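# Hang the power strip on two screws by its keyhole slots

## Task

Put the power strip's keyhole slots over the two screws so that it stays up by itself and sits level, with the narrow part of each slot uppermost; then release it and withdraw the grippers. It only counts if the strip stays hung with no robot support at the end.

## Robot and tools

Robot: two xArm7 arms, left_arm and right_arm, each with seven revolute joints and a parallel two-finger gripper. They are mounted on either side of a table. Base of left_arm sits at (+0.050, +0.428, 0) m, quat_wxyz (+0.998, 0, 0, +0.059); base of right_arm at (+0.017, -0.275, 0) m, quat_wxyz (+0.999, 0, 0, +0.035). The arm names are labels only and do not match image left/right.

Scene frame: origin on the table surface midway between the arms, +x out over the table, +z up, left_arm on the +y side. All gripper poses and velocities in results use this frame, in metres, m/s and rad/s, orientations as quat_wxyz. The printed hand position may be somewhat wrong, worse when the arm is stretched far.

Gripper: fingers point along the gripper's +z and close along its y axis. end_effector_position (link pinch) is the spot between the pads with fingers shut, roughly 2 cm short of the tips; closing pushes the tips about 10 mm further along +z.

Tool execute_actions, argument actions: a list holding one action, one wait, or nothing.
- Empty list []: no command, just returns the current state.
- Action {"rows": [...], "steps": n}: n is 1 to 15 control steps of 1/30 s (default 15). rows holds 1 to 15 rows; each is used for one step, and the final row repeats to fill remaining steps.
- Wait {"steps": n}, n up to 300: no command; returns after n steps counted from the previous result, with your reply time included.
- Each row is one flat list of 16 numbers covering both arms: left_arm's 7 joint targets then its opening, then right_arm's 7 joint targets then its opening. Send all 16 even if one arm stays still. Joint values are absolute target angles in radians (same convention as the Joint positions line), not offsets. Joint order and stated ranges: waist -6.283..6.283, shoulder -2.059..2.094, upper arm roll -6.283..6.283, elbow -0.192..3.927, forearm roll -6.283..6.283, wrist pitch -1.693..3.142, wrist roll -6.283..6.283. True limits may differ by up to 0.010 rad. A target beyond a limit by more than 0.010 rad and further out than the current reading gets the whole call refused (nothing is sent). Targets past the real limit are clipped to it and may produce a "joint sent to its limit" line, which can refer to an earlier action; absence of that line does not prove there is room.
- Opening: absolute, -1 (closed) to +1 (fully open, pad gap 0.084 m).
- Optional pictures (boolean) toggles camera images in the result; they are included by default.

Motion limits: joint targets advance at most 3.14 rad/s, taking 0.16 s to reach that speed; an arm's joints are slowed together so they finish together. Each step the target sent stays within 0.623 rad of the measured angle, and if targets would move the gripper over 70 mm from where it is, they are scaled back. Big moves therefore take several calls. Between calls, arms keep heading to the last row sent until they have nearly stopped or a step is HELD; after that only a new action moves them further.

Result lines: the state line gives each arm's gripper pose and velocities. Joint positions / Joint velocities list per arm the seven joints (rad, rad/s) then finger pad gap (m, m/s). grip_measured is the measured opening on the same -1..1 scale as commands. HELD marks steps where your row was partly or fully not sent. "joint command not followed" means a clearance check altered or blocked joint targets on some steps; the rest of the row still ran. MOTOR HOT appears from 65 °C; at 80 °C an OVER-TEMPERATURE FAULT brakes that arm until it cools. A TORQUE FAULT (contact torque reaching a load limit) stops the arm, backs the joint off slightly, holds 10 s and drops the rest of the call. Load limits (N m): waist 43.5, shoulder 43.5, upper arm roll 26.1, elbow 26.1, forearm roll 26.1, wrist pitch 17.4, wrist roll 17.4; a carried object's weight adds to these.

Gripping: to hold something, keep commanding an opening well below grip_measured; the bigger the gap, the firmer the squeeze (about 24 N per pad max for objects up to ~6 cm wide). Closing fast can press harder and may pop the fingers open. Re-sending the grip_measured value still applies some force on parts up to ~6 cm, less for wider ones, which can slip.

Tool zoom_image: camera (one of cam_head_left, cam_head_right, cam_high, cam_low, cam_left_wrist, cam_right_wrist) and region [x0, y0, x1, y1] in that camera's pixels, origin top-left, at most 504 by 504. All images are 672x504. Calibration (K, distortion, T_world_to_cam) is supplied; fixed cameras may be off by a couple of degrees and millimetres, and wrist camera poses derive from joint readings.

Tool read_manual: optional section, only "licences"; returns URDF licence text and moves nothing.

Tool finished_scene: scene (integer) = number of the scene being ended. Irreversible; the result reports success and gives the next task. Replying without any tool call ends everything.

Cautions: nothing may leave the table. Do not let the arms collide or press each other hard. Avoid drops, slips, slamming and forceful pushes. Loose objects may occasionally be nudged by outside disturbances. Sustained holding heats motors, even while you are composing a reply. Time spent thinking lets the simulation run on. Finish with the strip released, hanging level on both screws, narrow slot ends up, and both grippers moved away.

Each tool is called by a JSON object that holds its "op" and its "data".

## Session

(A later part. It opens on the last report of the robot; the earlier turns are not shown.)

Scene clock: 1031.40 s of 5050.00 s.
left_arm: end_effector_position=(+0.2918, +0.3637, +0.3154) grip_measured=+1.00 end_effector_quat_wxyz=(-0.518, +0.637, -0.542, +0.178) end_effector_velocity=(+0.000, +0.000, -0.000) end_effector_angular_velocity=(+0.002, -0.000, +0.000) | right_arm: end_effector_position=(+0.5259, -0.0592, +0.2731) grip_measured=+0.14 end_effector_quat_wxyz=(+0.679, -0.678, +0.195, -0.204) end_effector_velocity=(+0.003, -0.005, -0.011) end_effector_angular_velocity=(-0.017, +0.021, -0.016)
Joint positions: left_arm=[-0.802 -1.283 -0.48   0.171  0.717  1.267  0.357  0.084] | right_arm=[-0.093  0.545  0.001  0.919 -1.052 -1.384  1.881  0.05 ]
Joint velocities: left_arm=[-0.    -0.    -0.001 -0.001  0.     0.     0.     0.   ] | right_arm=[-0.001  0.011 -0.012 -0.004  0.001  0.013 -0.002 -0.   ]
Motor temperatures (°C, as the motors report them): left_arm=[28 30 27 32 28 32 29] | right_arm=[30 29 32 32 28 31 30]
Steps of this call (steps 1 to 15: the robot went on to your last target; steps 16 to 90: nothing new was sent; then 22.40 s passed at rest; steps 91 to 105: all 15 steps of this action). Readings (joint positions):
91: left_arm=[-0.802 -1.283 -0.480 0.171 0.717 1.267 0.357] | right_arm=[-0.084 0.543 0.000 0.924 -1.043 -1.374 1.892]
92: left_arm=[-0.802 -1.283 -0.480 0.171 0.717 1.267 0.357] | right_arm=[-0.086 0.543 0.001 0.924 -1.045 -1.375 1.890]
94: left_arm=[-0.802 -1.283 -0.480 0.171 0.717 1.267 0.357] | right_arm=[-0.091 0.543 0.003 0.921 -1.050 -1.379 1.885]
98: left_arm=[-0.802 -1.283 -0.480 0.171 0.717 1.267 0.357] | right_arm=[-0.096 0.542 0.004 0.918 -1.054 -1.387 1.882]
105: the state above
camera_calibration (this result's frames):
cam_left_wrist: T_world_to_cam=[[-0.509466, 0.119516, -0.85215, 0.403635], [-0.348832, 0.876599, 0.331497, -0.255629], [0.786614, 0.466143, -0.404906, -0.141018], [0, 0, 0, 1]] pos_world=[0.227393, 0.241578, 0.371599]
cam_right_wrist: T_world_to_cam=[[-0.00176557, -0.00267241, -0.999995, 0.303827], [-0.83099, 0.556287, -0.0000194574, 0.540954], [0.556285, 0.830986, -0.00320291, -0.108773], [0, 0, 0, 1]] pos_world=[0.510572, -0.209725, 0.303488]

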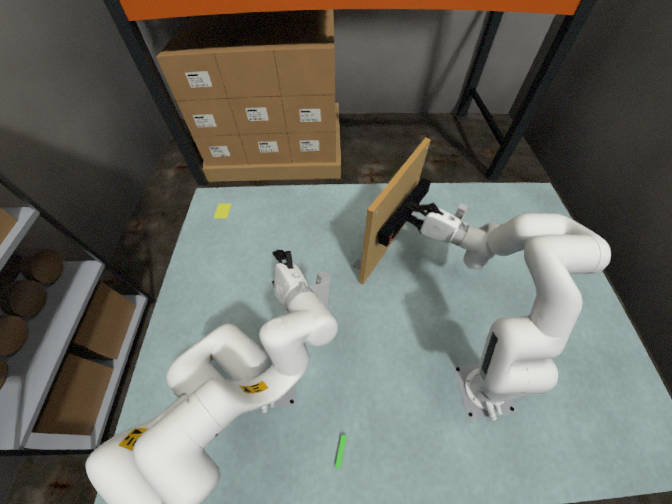

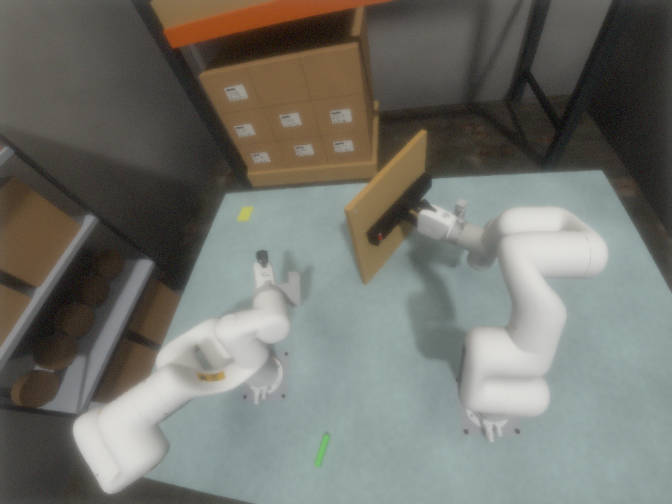

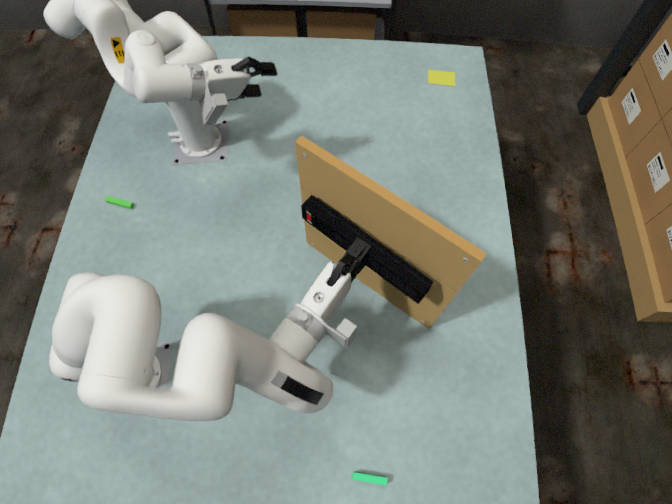

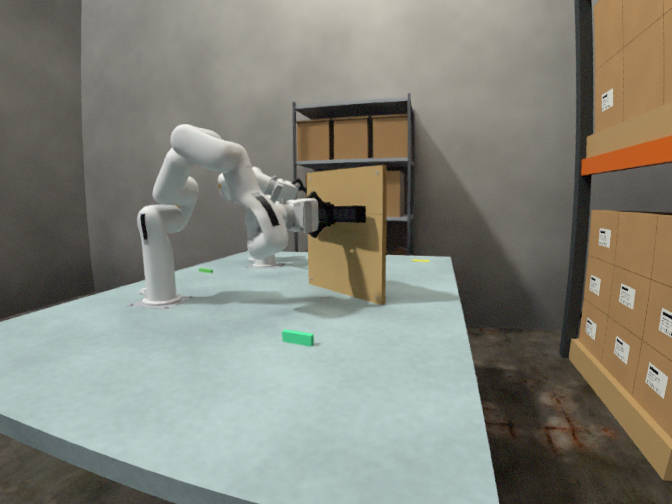

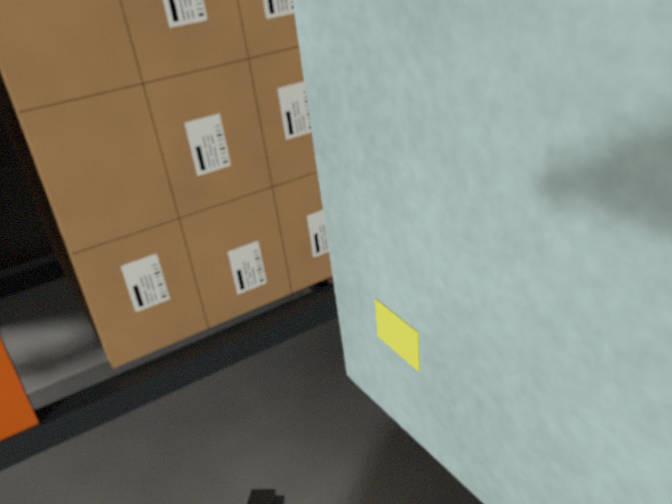

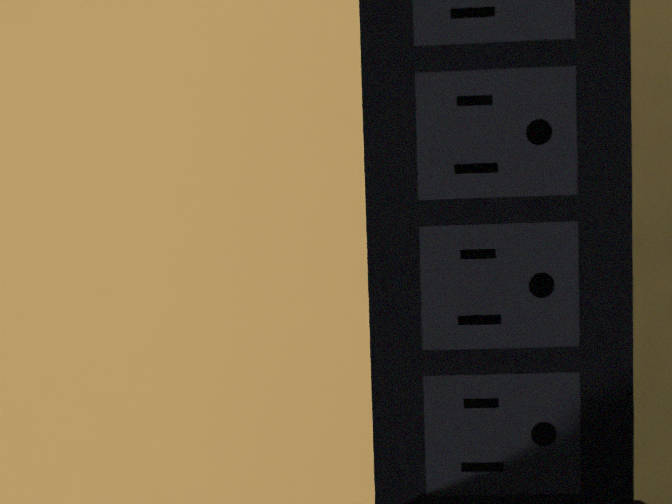

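{"op": "execute_actions", "data": {"actions": [{"rows":[[-0.802,-1.283,-0.48,0.171,0.717,1.267,0.357,1,-0.0935,0.551,0,0.9185,-1.052,-1.384,1.878,-1],[-0.802,-1.283,-0.48,0.171,0.717,1.267,0.357,1,-0.0935,0.551,0,0.9185,-1.052,-1.384,1.878,-1],[-0.802,-1.283,-0.48,0.171,0.717,1.267,0.357,1,-0.0935,0.551,0,0.9185,-1.052,-1.384,1.878,-1],[-0.802,-1.283,-0.48,0.171,0.717,1.267,0.357,1,-0.0935,0.551,0,0.9185,-1.052,-1.384,1.878,-1],[-0.802,-1.283,-0.48,0.171,0.717,1.267,0.357,1,-0.0935,0.551,0,0.9185,-1.052,-1.384,1.878,-1],[-0.802,-1.283,-0.48,0.171,0.717,1.267,0.357,1,-0.0935,0.555,0,0.919,-1.052,-1.3855,1.875,-1]],"steps":15}]}}

{"op": "zoom_image", "data": {"camera": "cam_high", "region": [290,180,440,300]}}

Scene clock: 1046.60 s of 5050.00 s.
left_arm: end_effector_position=(+0.2918, +0.3637, +0.3154) grip_measured=+1.00 end_effector_quat_wxyz=(-0.518, +0.637, -0.542, +0.178) end_effector_velocity=(+0.000, -0.000, -0.000) end_effector_angular_velocity=(-0.000, -0.000, -0.001) | right_arm: end_effector_position=(+0.5262, -0.0601, +0.2686) grip_measured=+0.14 end_effector_quat_wxyz=(+0.678, -0.679, +0.196, -0.203) end_effector_velocity=(+0.000, -0.000, -0.000) end_effector_angular_velocity=(-0.001, -0.001, +0.000)
Joint positions: left_arm=[-0.802 -1.283 -0.48   0.171  0.717  1.267  0.357  0.084] | right_arm=[-0.093  0.555 -0.     0.919 -1.052 -1.385  1.875  0.05 ]
Joint velocities: left_arm=[ 0.    -0.     0.    -0.     0.    -0.001  0.    -0.   ] | right_arm=[-0.     0.001 -0.     0.001 -0.001 -0.    -0.002  0.   ]
Motor temperatures (°C, as the motors report them): left_arm=[28 30 27 32 28 32 29] | right_arm=[30 29 32 32 28 30 30]
Steps of this call (steps 1 to 15: the robot went on to your last target; steps 16 to 90: nothing new was sent; then 11.70 s passed at rest; steps 91 to 105: all 15 steps of this action). Readings (joint positions):
91: left_arm=[-0.802 -1.283 -0.480 0.171 0.717 1.267 0.357] | right_arm=[-0.093 0.547 0.000 0.918 -1.052 -1.382 1.881]
92: left_arm=[-0.802 -1.283 -0.480 0.171 0.717 1.267 0.357] | right_arm=[-0.093 0.547 0.000 0.918 -1.052 -1.383 1.880]
94: left_arm=[-0.802 -1.283 -0.480 0.171 0.717 1.267 0.357] | right_arm=[-0.093 0.549 0.000 0.918 -1.052 -1.383 1.879]
98: left_arm=[-0.802 -1.283 -0.480 0.171 0.717 1.267 0.357] | right_arm=[-0.094 0.552 0.000 0.919 -1.052 -1.385 1.877]
105: the state above
camera_calibration (this result's frames):
cam_left_wrist: T_world_to_cam=[[-0.509466, 0.119516, -0.85215, 0.403635], [-0.348832, 0.876599, 0.331497, -0.255629], [0.786614, 0.466144, -0.404906, -0.141018], [0, 0, 0, 1]] pos_world=[0.227393, 0.241578, 0.371599]
cam_right_wrist: T_world_to_cam=[[-0.00494175, -0.00509738, -0.999975, 0.300831], [-0.830322, 0.557283, 0.00126259, 0.541059], [0.557263, 0.830307, -0.00698642, -0.107789], [0, 0, 0, 1]] pos_world=[0.510806, -0.210491, 0.299387]

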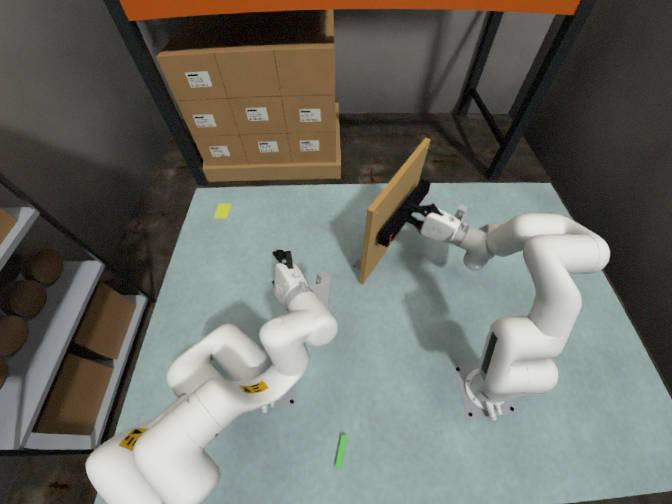

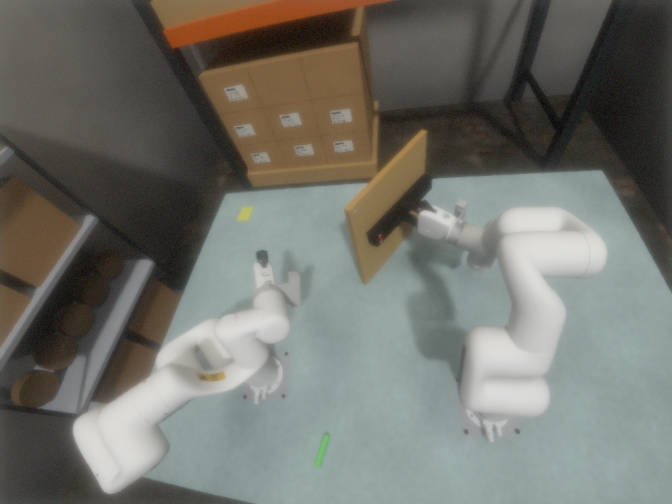

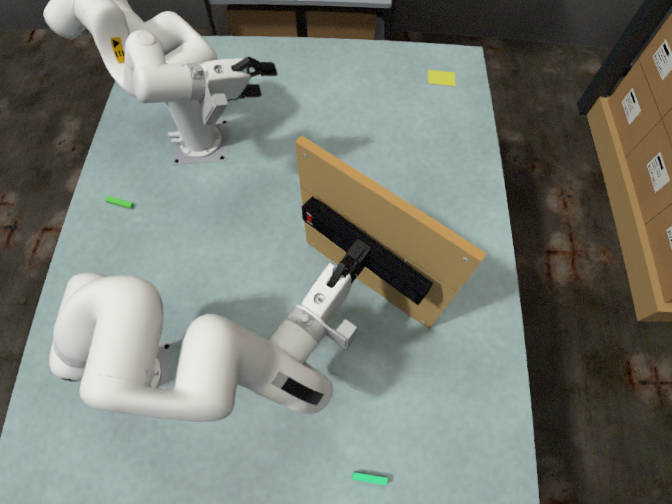

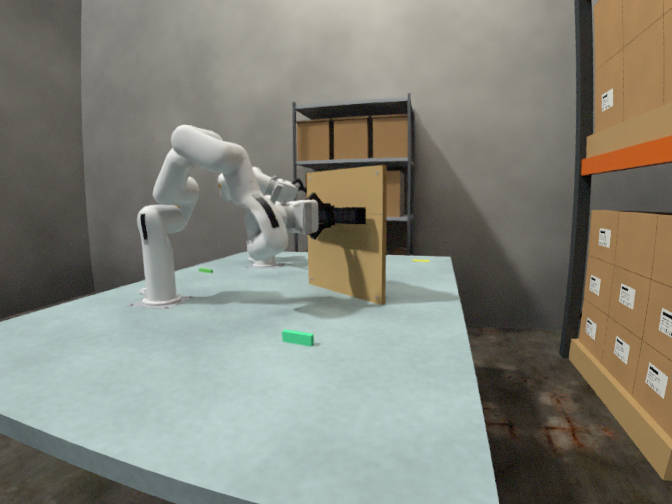

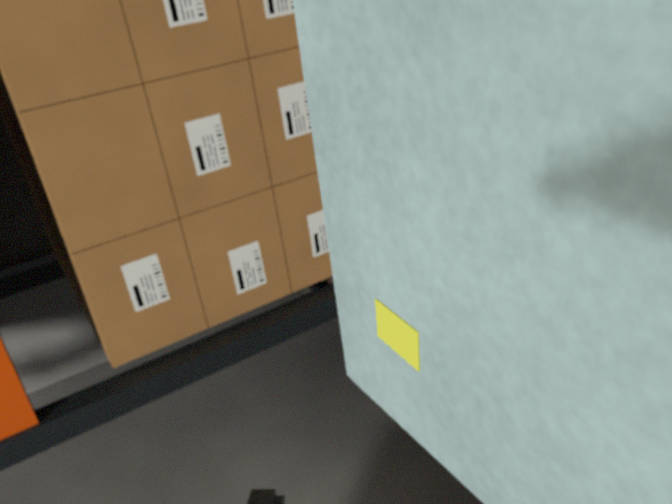

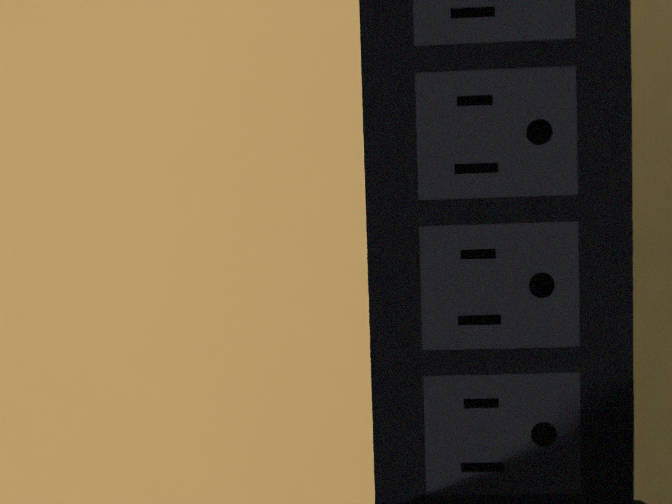

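Region (290, 180, 440, 300) of cam_high's 672x504 image, scaled by 3.360, with more detail than that image has; it fills the top 403 rows of this view, and the rest is white.

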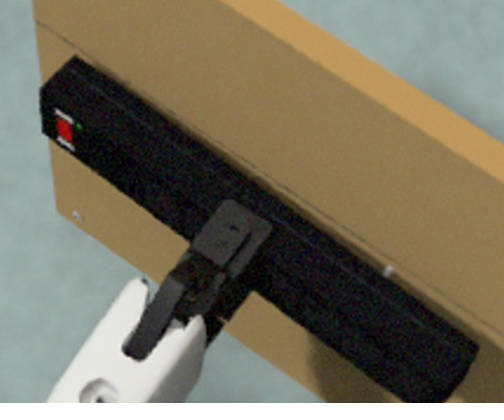

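{"op": "execute_actions", "data": {"actions": [{"rows":[[-0.802,-1.283,-0.48,0.171,0.717,1.267,0.357,1,-0.1025,0.5514,0,0.911,-1.060,-1.390,1.873,-1],[-0.802,-1.283,-0.48,0.171,0.717,1.267,0.357,1,-0.1025,0.5514,0,0.911,-1.060,-1.390,1.873,-1],[-0.802,-1.283,-0.48,0.171,0.717,1.267,0.357,1,-0.1025,0.5514,0,0.911,-1.060,-1.390,1.873,-1],[-0.802,-1.283,-0.48,0.171,0.717,1.267,0.357,1,-0.1025,0.5514,0,0.911,-1.060,-1.390,1.873,-1],[-0.802,-1.283,-0.48,0.171,0.717,1.267,0.357,1,-0.1245,0.5734,0,0.958,-1.145,-1.401,1.938,-1]],"steps":15}]}}

{"op": "zoom_image", "data": {"camera": "cam_high", "region": [290,180,440,300]}}

Scene clock: 1060.07 s of 5050.00 s.
left_arm: end_effector_position=(+0.2918, +0.3637, +0.3154) grip_measured=+1.00 end_effector_quat_wxyz=(-0.518, +0.637, -0.542, +0.178) end_effector_velocity=(-0.000, +0.000, -0.000) end_effector_angular_velocity=(+0.003, +0.001, +0.000) | right_arm: end_effector_position=(+0.5202, -0.0646, +0.2668) grip_measured=+0.14 end_effector_quat_wxyz=(+0.684, -0.684, +0.186, -0.174) end_effector_velocity=(-0.005, +0.006, -0.000) end_effector_angular_velocity=(+0.008, +0.014, +0.039)
Joint positions: left_arm=[-0.802 -1.283 -0.48   0.171  0.717  1.267  0.357  0.084] | right_arm=[-0.124  0.573 -0.     0.956 -1.142 -1.401  1.935  0.05 ]
Joint velocities: left_arm=[-0.001  0.001 -0.001 -0.001  0.001  0.001  0.001  0.   ] | right_arm=[-0.003  0.007  0.007  0.017 -0.037 -0.005  0.029  0.   ]
Motor temperatures (°C, as the motors report them): left_arm=[28 30 27 32 28 32 29] | right_arm=[30 29 32 31 28 30 30]
Steps of this call (steps 1 to 15: the robot went on to your last target; steps 16 to 90: nothing new was sent; then 9.97 s passed at rest; steps 91 to 105: all 15 steps of this action). Readings (joint positions):
91: left_arm=[-0.802 -1.283 -0.480 0.171 0.717 1.267 0.357] | right_arm=[-0.094 0.555 0.000 0.919 -1.052 -1.386 1.875]
92: left_arm=[-0.802 -1.283 -0.480 0.171 0.717 1.267 0.357] | right_arm=[-0.095 0.554 0.000 0.918 -1.054 -1.386 1.875]
94: left_arm=[-0.802 -1.283 -0.480 0.171 0.717 1.267 0.357] | right_arm=[-0.099 0.553 0.000 0.914 -1.057 -1.388 1.874]
98: left_arm=[-0.802 -1.283 -0.480 0.171 0.717 1.267 0.357] | right_arm=[-0.111 0.562 0.000 0.932 -1.096 -1.394 1.902]
105: the state above
camera_calibration (this result's frames):
cam_left_wrist: T_world_to_cam=[[-0.509466, 0.119516, -0.85215, 0.403635], [-0.348832, 0.876599, 0.331497, -0.255629], [0.786614, 0.466144, -0.404907, -0.141018], [0, 0, 0, 1]] pos_world=[0.227393, 0.241578, 0.371599]
cam_right_wrist: T_world_to_cam=[[-0.0309549, 0.00375609, -0.999514, 0.312949], [-0.860835, 0.508082, 0.0285693, 0.544043], [0.507942, 0.861301, -0.0124942, -0.0715578], [0, 0, 0, 1]] pos_world=[0.514366, -0.215961, 0.29636]

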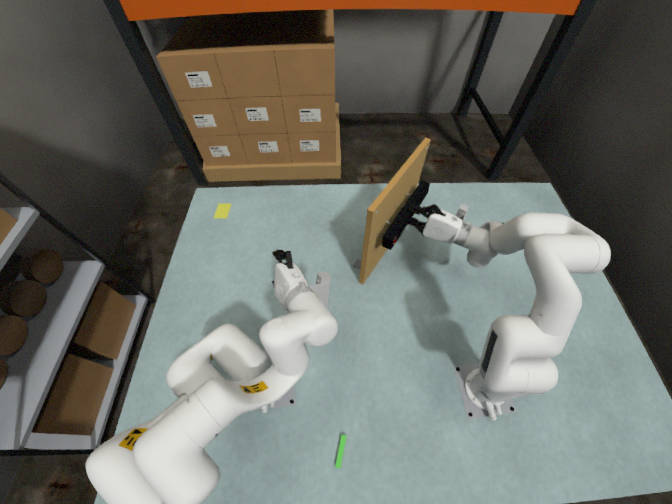

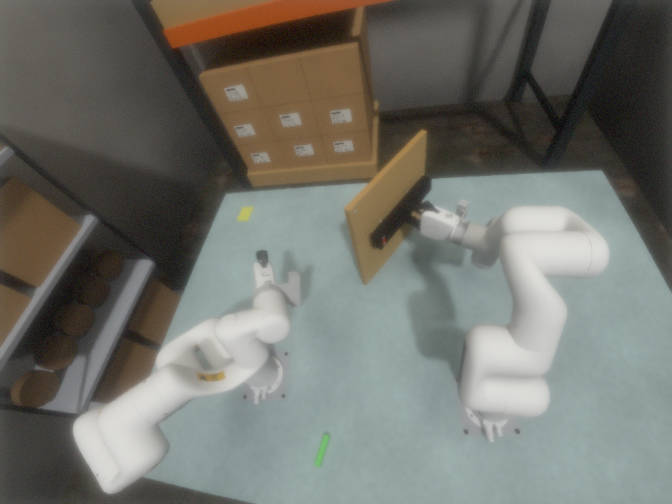

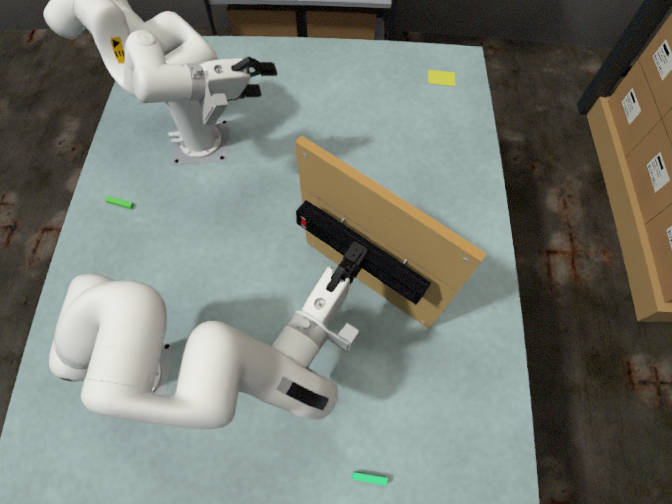

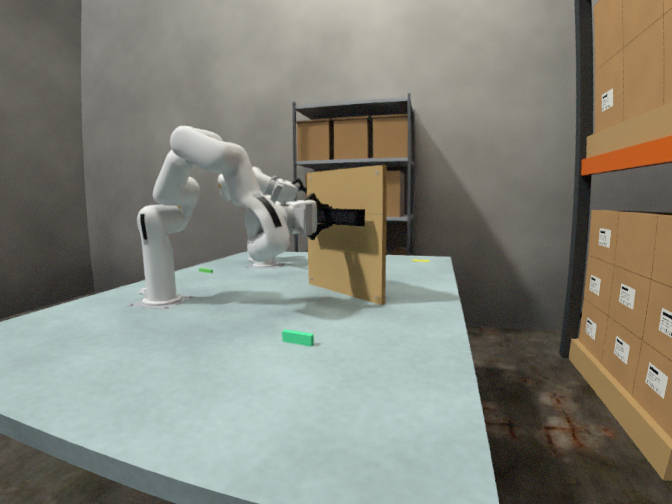

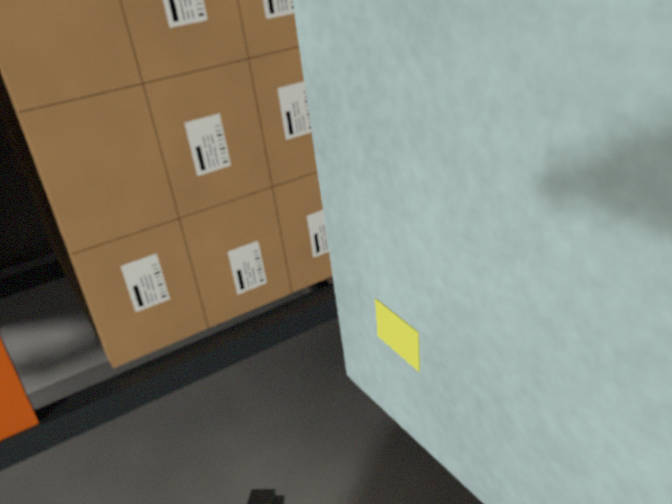

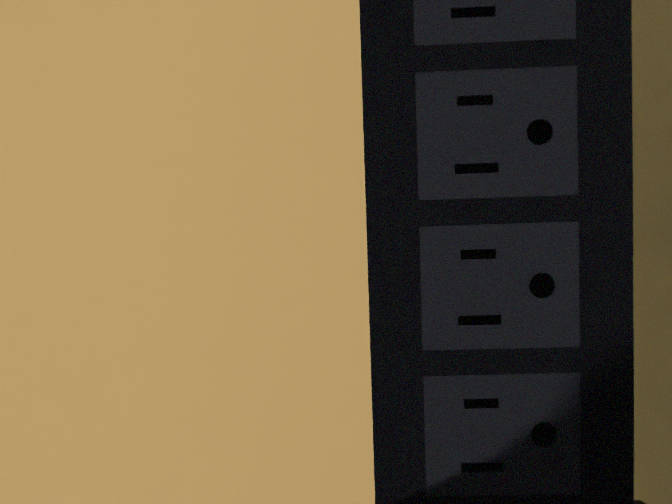

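Region (290, 180, 440, 300) of cam_high's 672x504 image, scaled by 3.360, with more detail than that image has; it fills the top 403 rows of this view, and the rest is white.

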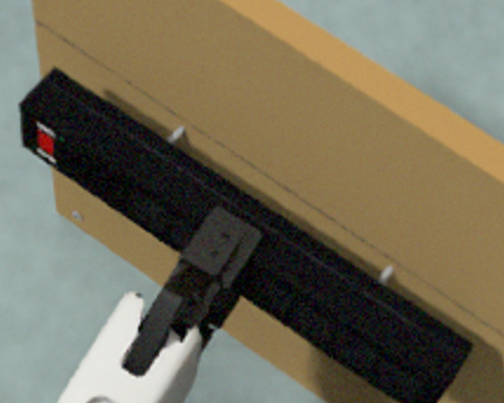

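{"op": "execute_actions", "data": {"actions": [{"rows":[[-0.802,-1.283,-0.48,0.171,0.717,1.267,0.357,1,-0.1305,0.5724,0,0.969,-1.145,-1.398,1.942,-1]],"steps":15}]}}

{"op": "zoom_image", "data": {"camera": "cam_high", "region": [290,180,440,300]}}

Scene clock: 1072.53 s of 5050.00 s.
left_arm: end_effector_position=(+0.2918, +0.3637, +0.3154) grip_measured=+1.00 end_effector_quat_wxyz=(-0.518, +0.637, -0.542, +0.178) end_effector_velocity=(-0.000, -0.000, +0.001) end_effector_angular_velocity=(-0.000, -0.001, -0.000) | right_arm: end_effector_position=(+0.5239, -0.0677, +0.2696) grip_measured=+0.14 end_effector_quat_wxyz=(+0.684, -0.683, +0.186, -0.177) end_effector_velocity=(+0.000, -0.000, +0.001) end_effector_angular_velocity=(+0.000, -0.002, -0.001)
Joint positions: left_arm=[-0.802 -1.283 -0.48   0.171  0.717  1.267  0.357  0.084] | right_arm=[-0.13   0.572  0.     0.969 -1.145 -1.398  1.942  0.05 ]
Joint velocities: left_arm=[0.    0.    0.    0.001 0.    0.    0.    0.   ] | right_arm=[-0.    -0.    -0.001  0.002  0.    -0.001  0.001 -0.   ]
Motor temperatures (°C, as the motors report them): left_arm=[28 30 27 32 28 32 29] | right_arm=[30 29 32 31 28 30 30]
Steps of this call (steps 1 to 15: the robot went on to your last target; steps 16 to 90: nothing new was sent; then 8.97 s passed at rest; steps 91 to 105: all 15 steps of this action). Readings (joint positions):
91: left_arm=[-0.802 -1.283 -0.480 0.171 0.717 1.267 0.357] | right_arm=[-0.125 0.573 0.000 0.958 -1.145 -1.401 1.938]
92: left_arm=[-0.802 -1.283 -0.480 0.171 0.717 1.267 0.357] | right_arm=[-0.125 0.573 0.000 0.960 -1.145 -1.400 1.939]
94: left_arm=[-0.802 -1.283 -0.480 0.171 0.717 1.267 0.357] | right_arm=[-0.128 0.573 0.000 0.965 -1.145 -1.399 1.940]
98: left_arm=[-0.802 -1.283 -0.480 0.171 0.717 1.267 0.357] | right_arm=[-0.130 0.572 -0.000 0.968 -1.145 -1.398 1.942]
105: the state above
camera_calibration (this result's frames):
cam_left_wrist: T_world_to_cam=[[-0.509466, 0.119516, -0.85215, 0.403635], [-0.348832, 0.876599, 0.331497, -0.255629], [0.786613, 0.466144, -0.404907, -0.141018], [0, 0, 0, 1]] pos_world=[0.227393, 0.241578, 0.371599]
cam_right_wrist: T_world_to_cam=[[-0.0251669, 0.00308845, -0.999678, 0.312887], [-0.858785, 0.511811, 0.0232011, 0.54927], [0.511718, 0.859093, -0.0102283, -0.0734914], [0, 0, 0, 1]] pos_world=[0.517186, -0.218953, 0.299291]

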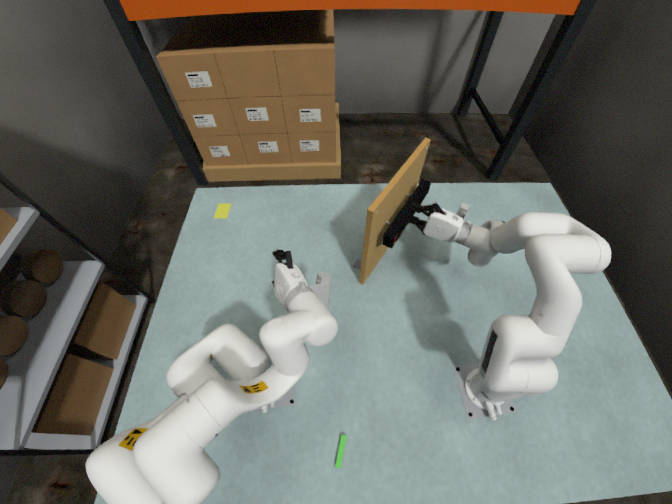

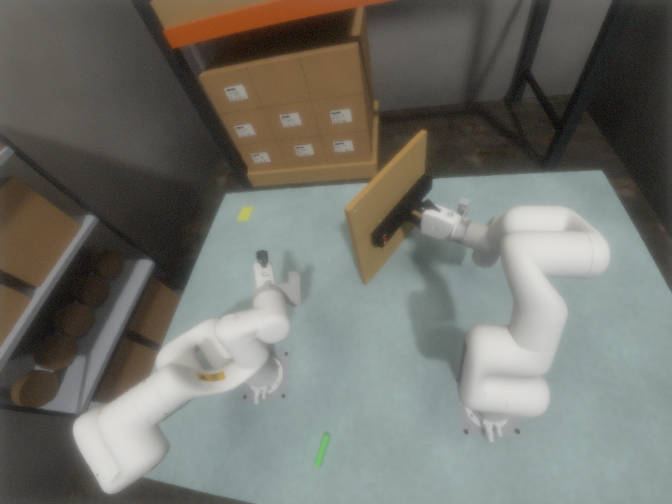

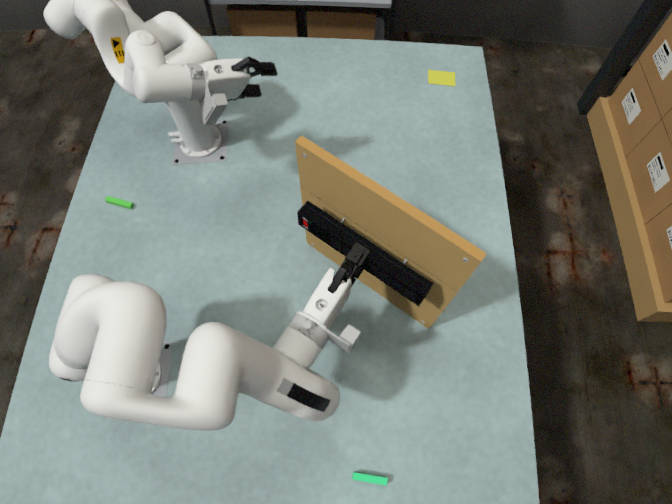

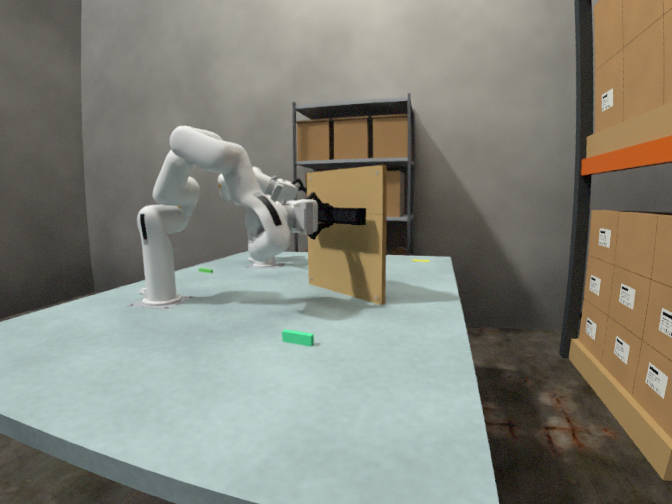

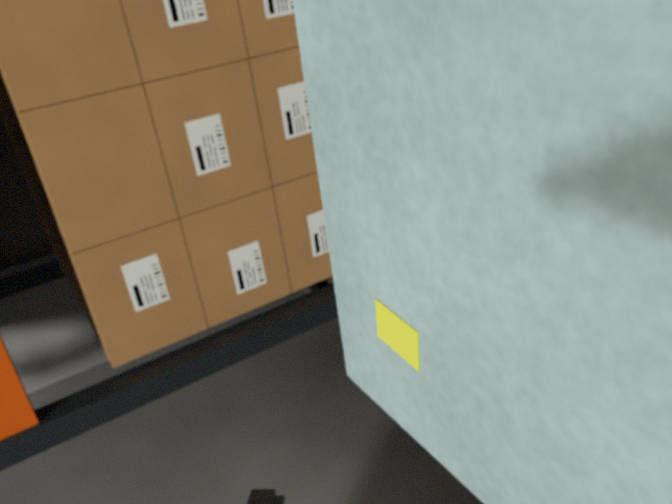

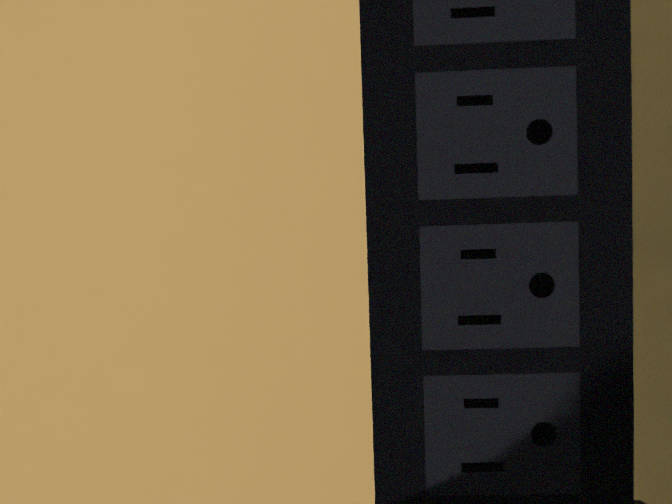

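Region (290, 180, 440, 300) of cam_high's 672x504 image, scaled by 3.360, with more detail than that image has; it fills the top 403 rows of this view, and the rest is white.

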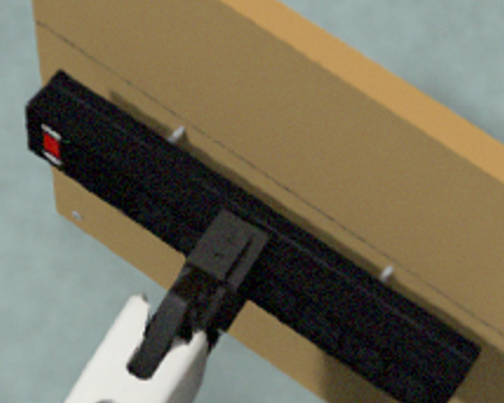

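{"op": "execute_actions", "data": {"actions": [{"rows":[[-0.802,-1.283,-0.48,0.171,0.717,1.267,0.357,1,-0.1235,0.575,0,0.975,-1.139,-1.3946,1.9435,-1],[-0.802,-1.283,-0.48,0.171,0.717,1.267,0.357,1,-0.1235,0.575,0,0.975,-1.139,-1.3946,1.9435,-1],[-0.802,-1.283,-0.48,0.171,0.717,1.267,0.357,1,-0.1235,0.575,0,0.975,-1.139,-1.3946,1.9435,-1],[-0.802,-1.283,-0.48,0.171,0.717,1.267,0.357,1,-0.1235,0.575,0,0.975,-1.139,-1.3946,1.9435,-1],[-0.802,-1.283,-0.48,0.171,0.717,1.267,0.357,1,-0.1165,0.578,0,0.9805,-1.1325,-1.391,1.945,-1]],"steps":15}]}}

{"op": "zoom_image", "data": {"camera": "cam_high", "region": [290,180,440,300]}}

Scene clock: 1086.77 s of 5050.00 s.
left_arm: end_effector_position=(+0.2918, +0.3637, +0.3154) grip_measured=+1.00 end_effector_quat_wxyz=(-0.518, +0.637, -0.542, +0.178) end_effector_velocity=(+0.000, +0.000, -0.000) end_effector_angular_velocity=(-0.001, +0.000, +0.001) | right_arm: end_effector_position=(+0.5269, -0.0623, +0.2697) grip_measured=+0.14 end_effector_quat_wxyz=(+0.684, -0.683, +0.186, -0.177) end_effector_velocity=(+0.001, +0.000, -0.000) end_effector_angular_velocity=(-0.002, -0.001, -0.001)
Joint positions: left_arm=[-0.802 -1.283 -0.48   0.171  0.717  1.267  0.357  0.084] | right_arm=[-0.117  0.578 -0.     0.98  -1.133 -1.391  1.945  0.05 ]
Joint velocities: left_arm=[ 0.     0.     0.001  0.     0.     0.001 -0.001 -0.   ] | right_arm=[ 0.002  0.001 -0.002  0.004  0.002  0.002  0.001  0.   ]
Motor temperatures (°C, as the motors report them): left_arm=[28 30 27 32 28 32 29] | right_arm=[30 29 32 31 28 30 30]
Steps of this call (steps 1 to 15: the robot went on to your last target; steps 16 to 90: nothing new was sent; then 10.73 s passed at rest; steps 91 to 105: all 15 steps of this action). Readings (joint positions):
91: left_arm=[-0.802 -1.283 -0.480 0.171 0.717 1.267 0.357] | right_arm=[-0.130 0.572 -0.000 0.969 -1.145 -1.398 1.942]
92: left_arm=[-0.802 -1.283 -0.480 0.171 0.717 1.267 0.357] | right_arm=[-0.129 0.573 -0.000 0.970 -1.144 -1.397 1.942]
94: left_arm=[-0.802 -1.283 -0.480 0.171 0.717 1.267 0.357] | right_arm=[-0.126 0.574 -0.000 0.973 -1.141 -1.396 1.943]
98: left_arm=[-0.802 -1.283 -0.480 0.171 0.717 1.267 0.357] | right_arm=[-0.119 0.577 0.000 0.978 -1.135 -1.393 1.944]
105: the state above
camera_calibration (this result's frames):
cam_left_wrist: T_world_to_cam=[[-0.509466, 0.119516, -0.85215, 0.403635], [-0.348832, 0.876599, 0.331497, -0.255629], [0.786614, 0.466144, -0.404906, -0.141018], [0, 0, 0, 1]] pos_world=[0.227393, 0.241578, 0.371599]
cam_right_wrist: T_world_to_cam=[[-0.0247418, 0.00333436, -0.999688, 0.312865], [-0.858631, 0.51208, 0.0229587, 0.54913], [0.511997, 0.858931, -0.00980679, -0.0799351], [0, 0, 0, 1]] pos_world=[0.520167, -0.213583, 0.299376]

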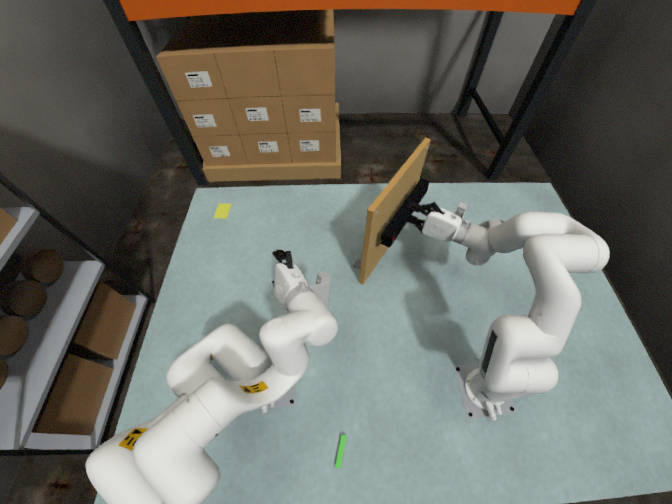

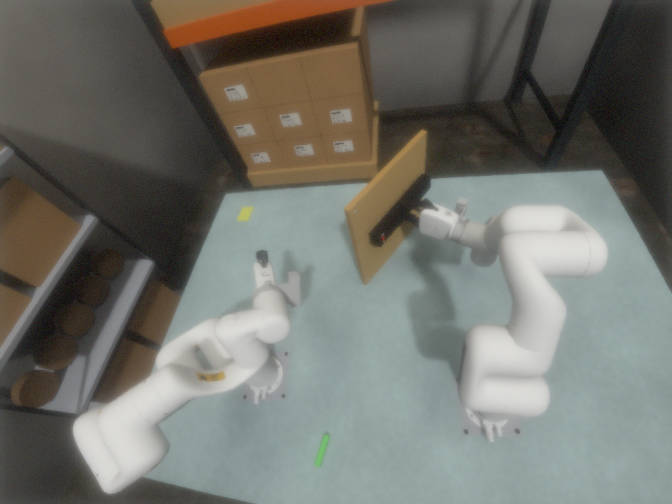

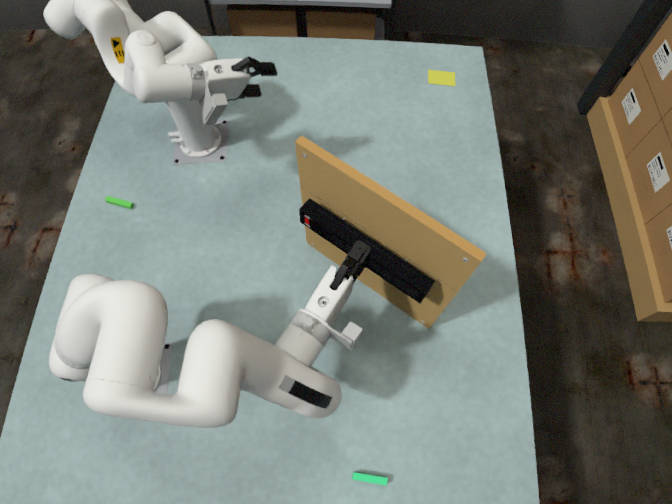

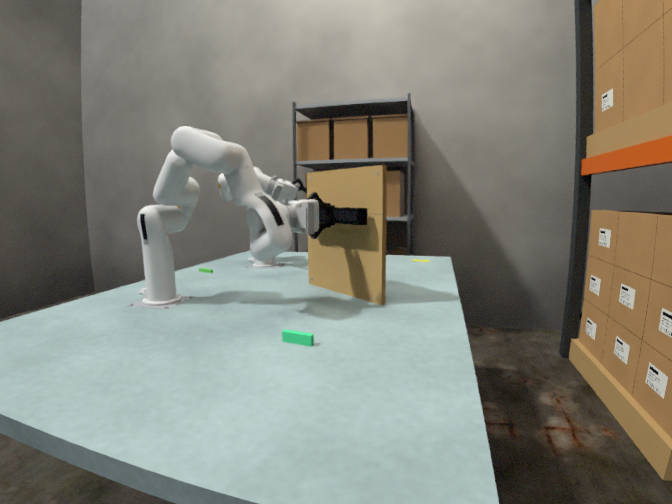

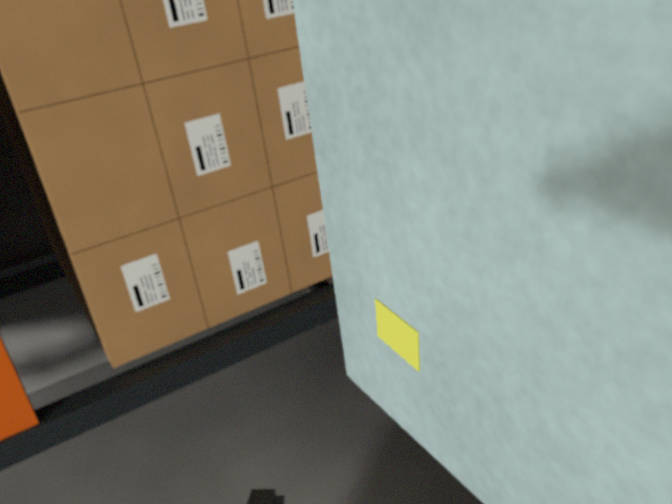

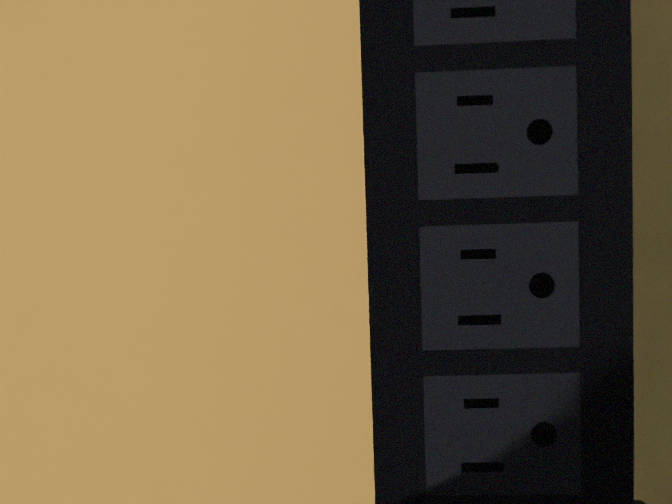

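Region (290, 180, 440, 300) of cam_high's 672x504 image, scaled by 3.360, with more detail than that image has; it fills the top 403 rows of this view, and the rest is white.

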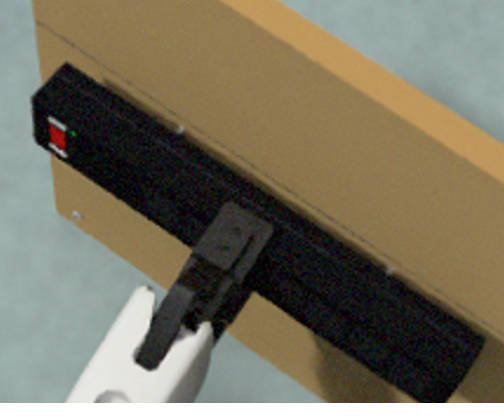

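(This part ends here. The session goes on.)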